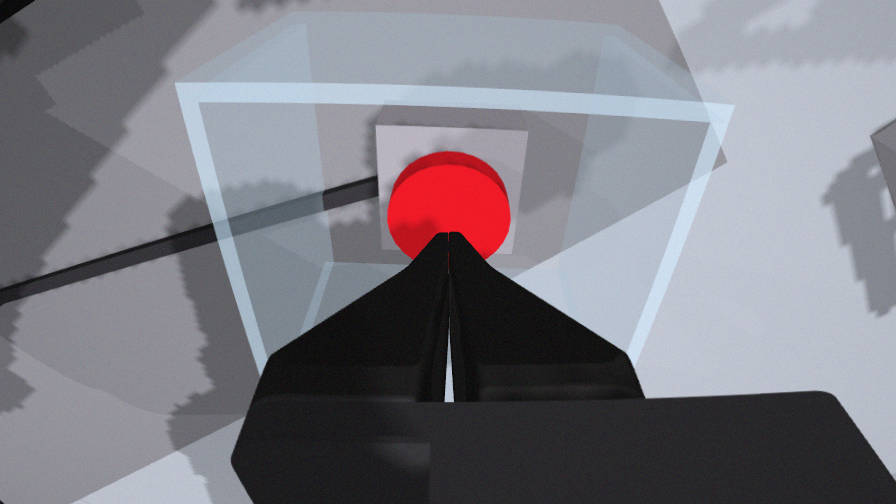

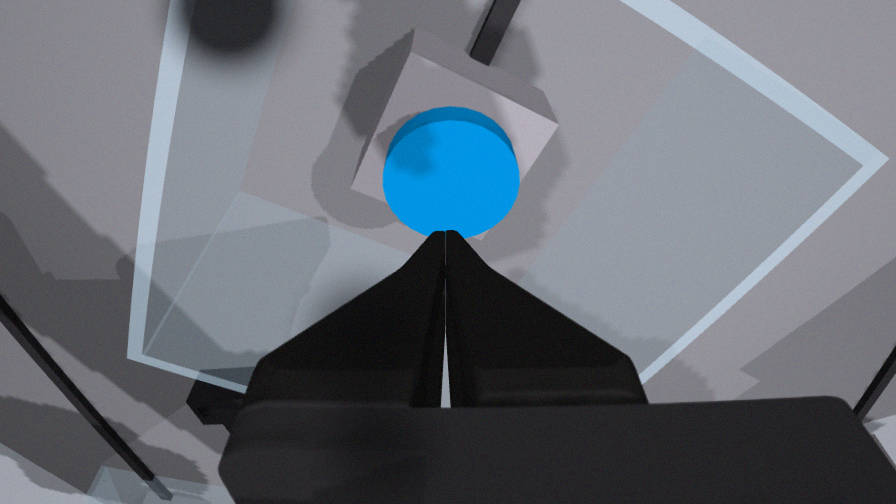

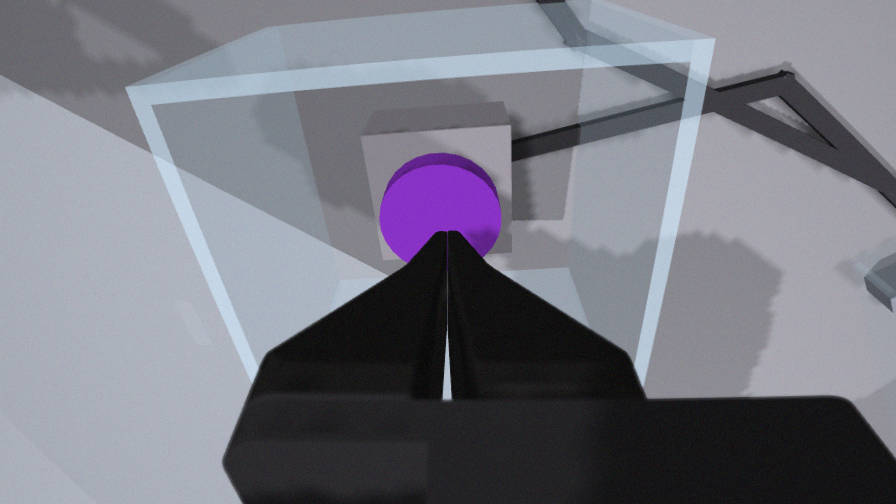

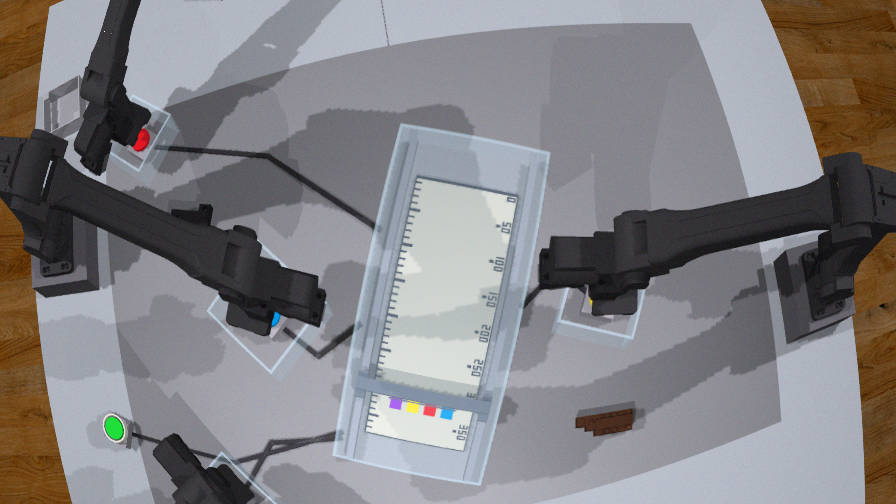

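Scene clock: 148.53 s.
Joint torques (N m, as the arm reports them, + toward a larger angle): arm1=[-0.05 -5.75  4.51  0.32  0.08 -0.07] | arm2=[-0.04 -6.7   4.    0.76 -0.04 -0.14] | arm3=[ 0.89 -4.44  6.63  1.13  0.   -0.12] | arm4=[ 1.37 -6.09  4.49  0.69  0.03 -0.18]
Motor temperatures (°C, as the motors report them): arm1=[26 26 30 25 26 26] | arm2=[27 30 29 28 28 26] | arm3=[24 30 33 24 27 25] | arm4=[28 29 33 27 28 28]
arm1.joint_positions: joint1_rad=-0.215 joint2_rad=+1.820 joint3_rad=+0.984 joint4_rad=-0.811 joint5_rad=-0.002 joint6_rad=+0.007 gripper_m=+0.001
arm1.joint_status: all done
arm1.hand: x=+0.2411 y=-0.0819 z=+0.7619 quat_wxyz=(-0.003, -0.994, +0.099, -0.036) (m; scene frame)
arm2.joint_positions: joint1_rad=-0.554 joint2_rad=+1.765 joint3_rad=+1.017 joint4_rad=-0.881 joint5_rad=-0.001 joint6_rad=+0.010 gripper_m=+0.000
arm2.joint_status: all done
arm2.hand: x=-0.4593 y=+0.2977 z=+0.7776 quat_wxyz=(+0.012, -0.885, -0.465, -0.026) (m; scene frame)
arm3.joint_positions: joint1_rad=-0.347 joint2_rad=+1.844 joint3_rad=+1.111 joint4_rad=-0.891 joint5_rad=+0.000 joint6_rad=+0.013 gripper_m=+0.001
arm3.joint_status: all done
arm3.hand: x=-0.2272 y=-0.0271 z=+0.7774 quat_wxyz=(+0.031, -0.201, -0.979, -0.004) (m; scene frame)
arm4.joint_positions: joint1_rad=+0.546 joint2_rad=+1.676 joint3_rad=+0.982 joint4_rad=-0.922 joint5_rad=+0.001 joint6_rad=+0.011 gripper_m=+0.001
arm4.joint_status: all done
arm4.hand: x=-0.3662 y=-0.3099 z=+0.7635 quat_wxyz=(+0.011, +0.880, -0.475, +0.018) (m; scene frame)
pictures: cam_sheet
Images, in order (width x height): cam_sheet 896x504.

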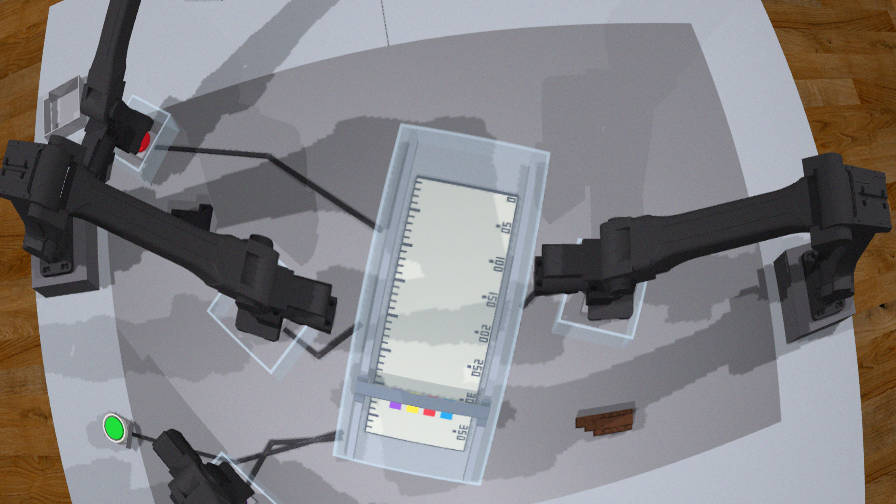

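Scene clock: 149.50 s.
Joint torques (N m, as the arm reports them, + toward a larger angle): arm1=[-0.08 -5.84  4.5   0.32  0.08 -0.07] | arm2=[-0.01 -6.76  3.98  0.75 -0.04 -0.14] | arm3=[ 0.41 -5.34  6.58  1.11  0.03 -0.07] | arm4=[ 1.44 -5.98  4.45  0.61  0.02 -0.19]
Motor temperatures (°C, as the motors report them): arm1=[26 26 30 25 26 26] | arm2=[27 30 29 28 28 26] | arm3=[24 30 33 24 27 25] | arm4=[28 29 33 27 28 28]
arm1.joint_positions: joint1_rad=-0.215 joint2_rad=+1.820 joint3_rad=+0.984 joint4_rad=-0.811 joint5_rad=-0.002 joint6_rad=+0.007 gripper_m=+0.001
arm1.joint_status: all done
arm1.hand: x=+0.2411 y=-0.0819 z=+0.7619 quat_wxyz=(-0.003, -0.994, +0.099, -0.036) (m; scene frame)
arm2.joint_positions: joint1_rad=-0.554 joint2_rad=+1.765 joint3_rad=+1.017 joint4_rad=-0.881 joint5_rad=-0.001 joint6_rad=+0.010 gripper_m=+0.000
arm2.joint_status: all done
arm2.hand: x=-0.4593 y=+0.2977 z=+0.7776 quat_wxyz=(+0.012, -0.885, -0.465, -0.026) (m; scene frame)
arm3.joint_positions: joint1_rad=-0.347 joint2_rad=+1.844 joint3_rad=+1.111 joint4_rad=-0.891 joint5_rad=+0.000 joint6_rad=+0.013 gripper_m=+0.001
arm3.joint_status: all done
arm3.hand: x=-0.2272 y=-0.0271 z=+0.7774 quat_wxyz=(+0.031, -0.201, -0.979, -0.004) (m; scene frame)
arm4.joint_positions: joint1_rad=+0.546 joint2_rad=+1.676 joint3_rad=+0.982 joint4_rad=-0.922 joint5_rad=+0.001 joint6_rad=+0.011 gripper_m=+0.001
arm4.joint_status: all done
arm4.hand: x=-0.3662 y=-0.3099 z=+0.7635 quat_wxyz=(+0.011, +0.880, -0.475, +0.018) (m; scene frame)
wait: 0.97 s; at rest by 0.27 s
pictures: arm1_cam_wrist, arm2_cam_wrist, arm3_cam_wrist, arm4_cam_wrist, cam_sheet
camera_calibration (this result's frames):
arm1_cam_wrist: T_world_to_cam=[[0.194129, 0.980955, 0.00642284, 0.0255892], [0.75638, -0.153849, 0.635782, -0.671799], [0.624662, -0.118566, -0.771842, 0.549928], [0, 0, 0, 1]] pos_world=[0.159649, -0.063255, 0.851411]
arm2_cam_wrist: T_world_to_cam=[[-0.818471, 0.574489, 0.00817932, -0.552833], [0.452379, 0.635595, 0.625598, -0.458829], [0.354201, 0.515734, -0.780103, 0.737531], [0, 0, 0, 1]] pos_world=[-0.506147, 0.228856, 0.866914]
arm3_cam_wrist: T_world_to_cam=[[-0.406865, -0.91342, 0.0111364, -0.13023], [-0.701395, 0.320187, 0.636809, -0.643778], [-0.58524, 0.251285, -0.770941, 0.595873], [0, 0, 0, 1]] pos_world=[-0.1558, -0.062559, 0.870797]
arm4_cam_wrist: T_world_to_cam=[[0.829441, 0.558588, -0.00284646, 0.478792], [0.433307, -0.640179, 0.634362, -0.521093], [0.352525, -0.527399, -0.773031, 0.677401], [0, 0, 0, 1]] pos_world=[-0.410138, -0.243779, 0.855576]
Images, in order (width x height): arm1_cam_wrist 896x504, arm2_cam_wrist 896x504, arm3_cam_wrist 896x504, arm4_cam_wrist 896x504, cam_sheet 896x504.

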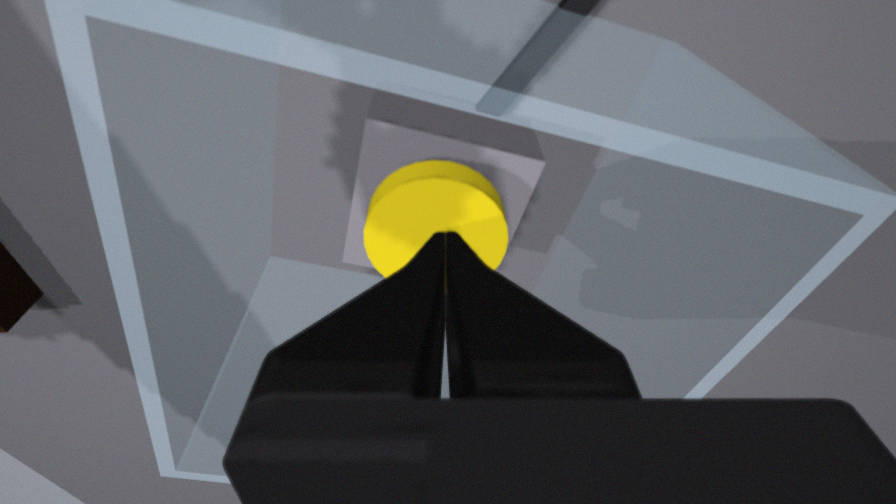

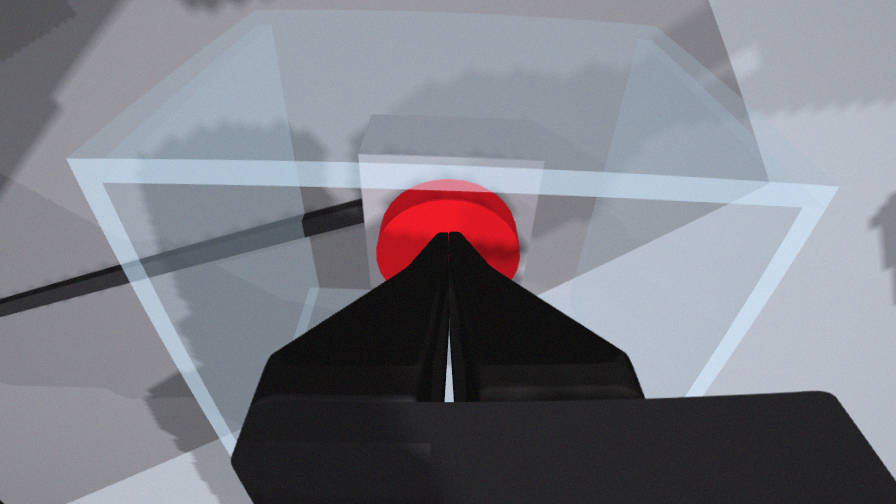

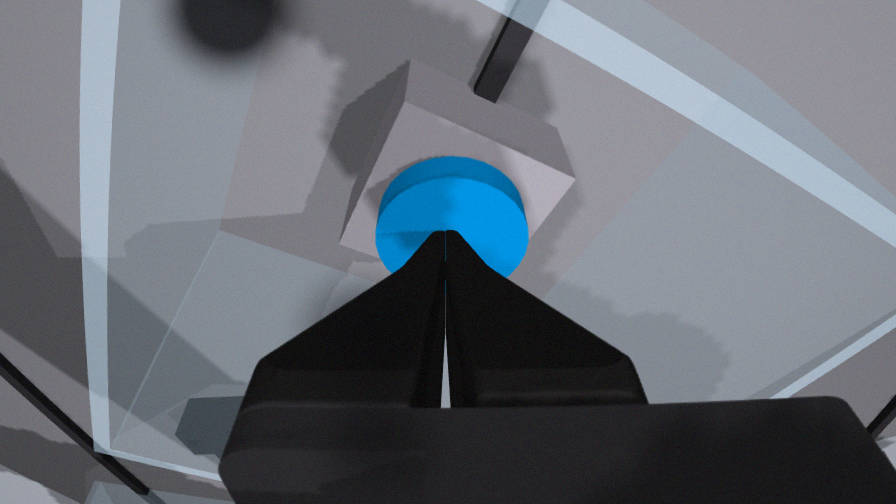

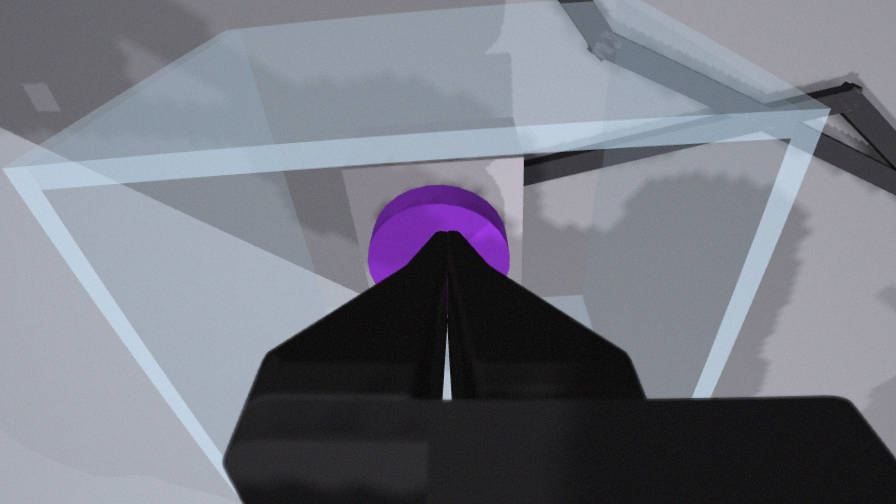

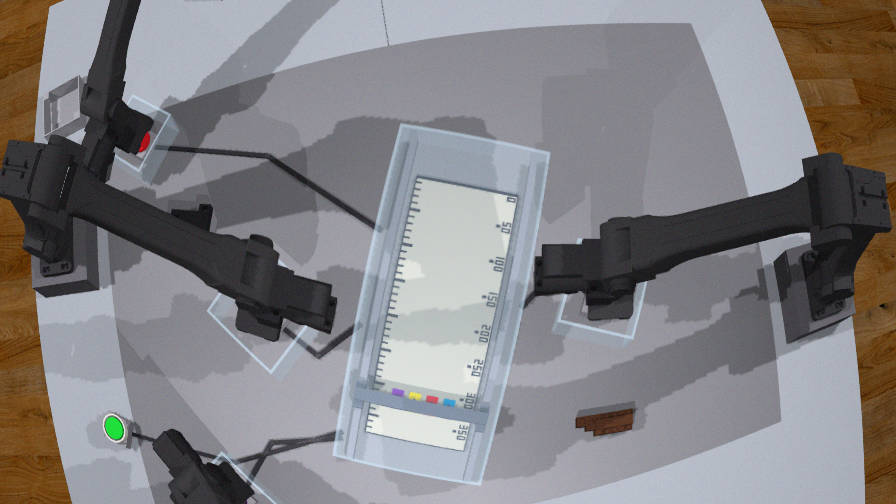

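Scene clock: 150.60 s.
Joint torques (N m, as the arm reports them, + toward a larger angle): arm1=[ -0.05 -11.2    6.82   0.48   0.08  -0.07] | arm2=[ -0.01 -13.3    6.27   0.93  -0.04  -0.14] | arm3=[  0.4  -12.72   8.31   1.06   0.01  -0.13] | arm4=[  1.41 -10.55   6.75   0.73   0.04  -0.19]
Motor temperatures (°C, as the motors report them): arm1=[26 26 30 25 26 26] | arm2=[27 30 29 28 28 26] | arm3=[24 30 33 24 27 25] | arm4=[28 29 33 27 28 28]
arm1.joint_positions: joint1_rad=-0.215 joint2_rad=+1.702 joint3_rad=+0.966 joint4_rad=-0.811 joint5_rad=-0.002 joint6_rad=+0.007 gripper_m=+0.001
arm1.joint_status: all done
arm1.hand: x=+0.2322 y=-0.0803 z=+0.8045 quat_wxyz=(+0.002, -0.995, +0.099, +0.014) (m; scene frame)
arm2.joint_positions: joint1_rad=-0.554 joint2_rad=+1.645 joint3_rad=+0.993 joint4_rad=-0.881 joint5_rad=-0.001 joint6_rad=+0.010 gripper_m=+0.000
arm2.joint_status: all done
arm2.hand: x=-0.4609 y=+0.2954 z=+0.8191 quat_wxyz=(-0.010, -0.885, -0.465, +0.016) (m; scene frame)
arm3.joint_positions: joint1_rad=-0.347 joint2_rad=+1.737 joint3_rad=+1.103 joint4_rad=-0.882 joint5_rad=+0.000 joint6_rad=+0.013 gripper_m=+0.001
arm3.joint_status: all done
arm3.hand: x=-0.2149 y=-0.0320 z=+0.8226 quat_wxyz=(-0.022, -0.201, -0.979, +0.006) (m; scene frame)
arm4.joint_positions: joint1_rad=+0.546 joint2_rad=+1.553 joint3_rad=+0.959 joint4_rad=-0.920 joint5_rad=+0.001 joint6_rad=+0.011 gripper_m=+0.001
arm4.joint_status: all done
arm4.hand: x=-0.3671 y=-0.3083 z=+0.8043 quat_wxyz=(-0.012, +0.880, -0.475, -0.027) (m; scene frame)
pictures: cam_sheet
Images, in order (width x height): cam_sheet 896x504.

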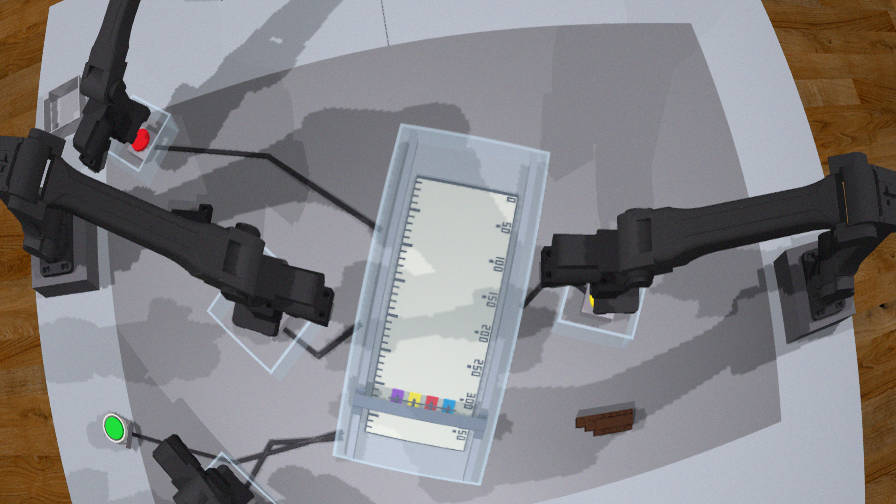

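Scene clock: 154.60 s.
Joint torques (N m, as the arm reports them, + toward a larger angle): arm1=[ -0.09 -11.43   6.74   0.51   0.08  -0.07] | arm2=[  0.01 -13.3    6.31   0.95  -0.04  -0.15] | arm3=[ -0.16 -12.13   7.92   1.12   0.05  -0.07] | arm4=[  1.47 -10.7    6.68   0.71   0.03  -0.18]
Motor temperatures (°C, as the motors report them): arm1=[26 26 30 25 26 26] | arm2=[27 30 29 28 28 26] | arm3=[24 30 33 24 27 25] | arm4=[28 29 33 27 28 28]
arm1.joint_positions: joint1_rad=-0.215 joint2_rad=+1.702 joint3_rad=+0.966 joint4_rad=-0.811 joint5_rad=-0.002 joint6_rad=+0.007 gripper_m=+0.001
arm1.joint_status: all done
arm1.hand: x=+0.2322 y=-0.0803 z=+0.8045 quat_wxyz=(+0.002, -0.995, +0.099, +0.014) (m; scene frame)
arm2.joint_positions: joint1_rad=-0.554 joint2_rad=+1.645 joint3_rad=+0.993 joint4_rad=-0.881 joint5_rad=-0.001 joint6_rad=+0.010 gripper_m=+0.000
arm2.joint_status: all done
arm2.hand: x=-0.4609 y=+0.2954 z=+0.8191 quat_wxyz=(-0.010, -0.885, -0.465, +0.016) (m; scene frame)
arm3.joint_positions: joint1_rad=-0.347 joint2_rad=+1.737 joint3_rad=+1.103 joint4_rad=-0.882 joint5_rad=+0.000 joint6_rad=+0.013 gripper_m=+0.001
arm3.joint_status: all done
arm3.hand: x=-0.2149 y=-0.0320 z=+0.8226 quat_wxyz=(-0.022, -0.201, -0.979, +0.006) (m; scene frame)
arm4.joint_positions: joint1_rad=+0.546 joint2_rad=+1.553 joint3_rad=+0.959 joint4_rad=-0.920 joint5_rad=+0.001 joint6_rad=+0.011 gripper_m=+0.001
arm4.joint_status: all done
arm4.hand: x=-0.3671 y=-0.3083 z=+0.8043 quat_wxyz=(-0.012, +0.880, -0.475, -0.027) (m; scene frame)
wait: 4.00 s; at rest by 0.27 s
pictures: arm1_cam_wrist, arm2_cam_wrist, arm3_cam_wrist, arm4_cam_wrist, cam_sheet
camera_calibration (this result's frames):
arm1_cam_wrist: T_world_to_cam=[[0.194451, 0.980894, 0.00598872, 0.0257483], [0.814928, -0.164942, 0.555596, -0.641861], [0.545969, -0.103156, -0.831431, 0.656069], [0, 0, 0, 1]] pos_world=[0.159871, -0.0634489, 0.901937]
arm2_cam_wrist: T_world_to_cam=[[-0.817963, 0.575237, 0.00630815, -0.551668], [0.483586, 0.681617, 0.549129, -0.419184], [0.31158, 0.452218, -0.835714, 0.816267], [0, 0, 0, 1]] pos_world=[-0.502865, 0.233932, 0.915831]
arm3_cam_wrist: T_world_to_cam=[[-0.407384, -0.913221, 0.00809385, -0.127766], [-0.761033, 0.344366, 0.549765, -0.602876], [-0.504844, 0.217806, -0.83528, 0.708295], [0, 0, 0, 1]] pos_world=[-0.15328, -0.0633397, 0.924099]
arm4_cam_wrist: T_world_to_cam=[[0.829554, 0.558419, -0.00273745, 0.478613], [0.466597, -0.690439, 0.552793, -0.483204], [0.3068, -0.459849, -0.833314, 0.762549], [0, 0, 0, 1]] pos_world=[-0.405524, -0.250232, 0.903864]
Images, in order (width x height): arm1_cam_wrist 896x504, arm2_cam_wrist 896x504, arm3_cam_wrist 896x504, arm4_cam_wrist 896x504, cam_sheet 896x504.

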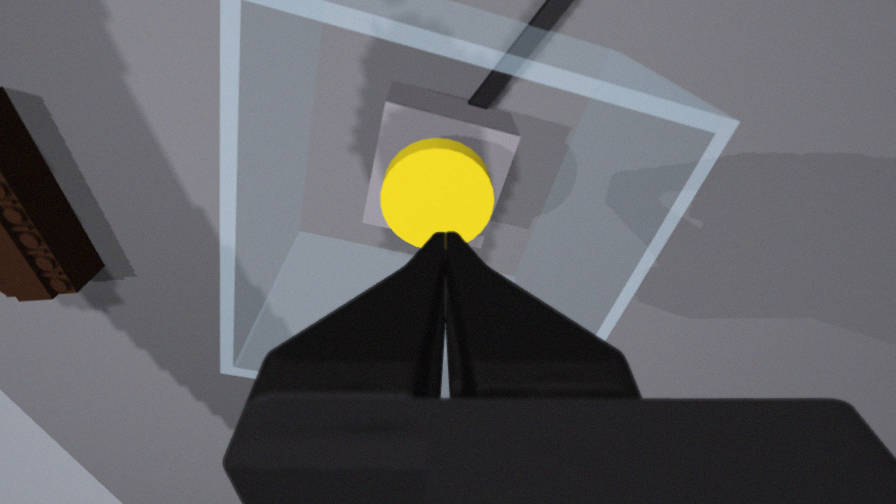

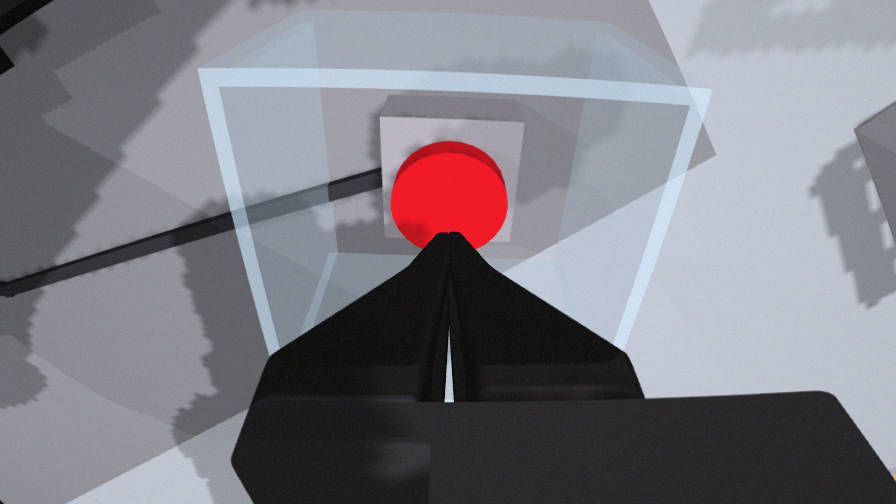

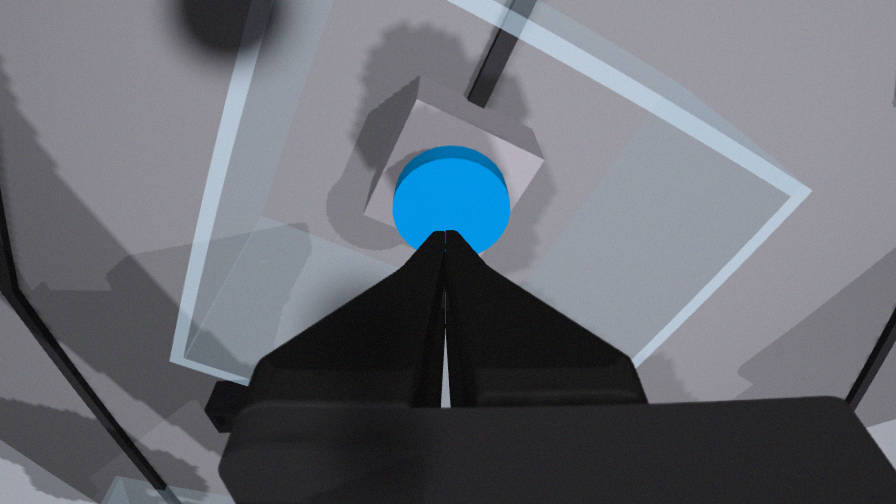

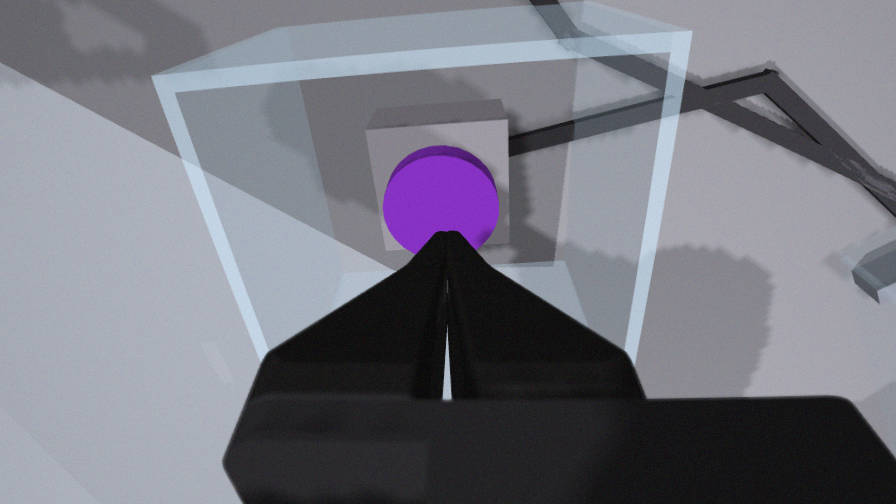

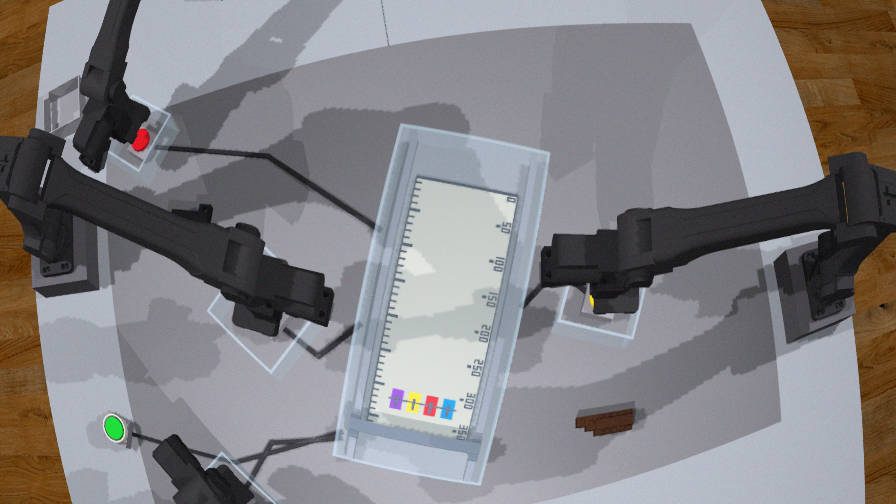

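Region (340, 330, 540, 470) of cam_sheet's 896x504 image, scaled by 2.520, with more detail than that image has; it fills the top 353 rows of this view, and the rest is white.

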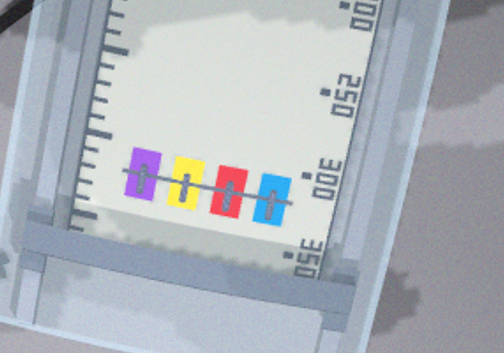

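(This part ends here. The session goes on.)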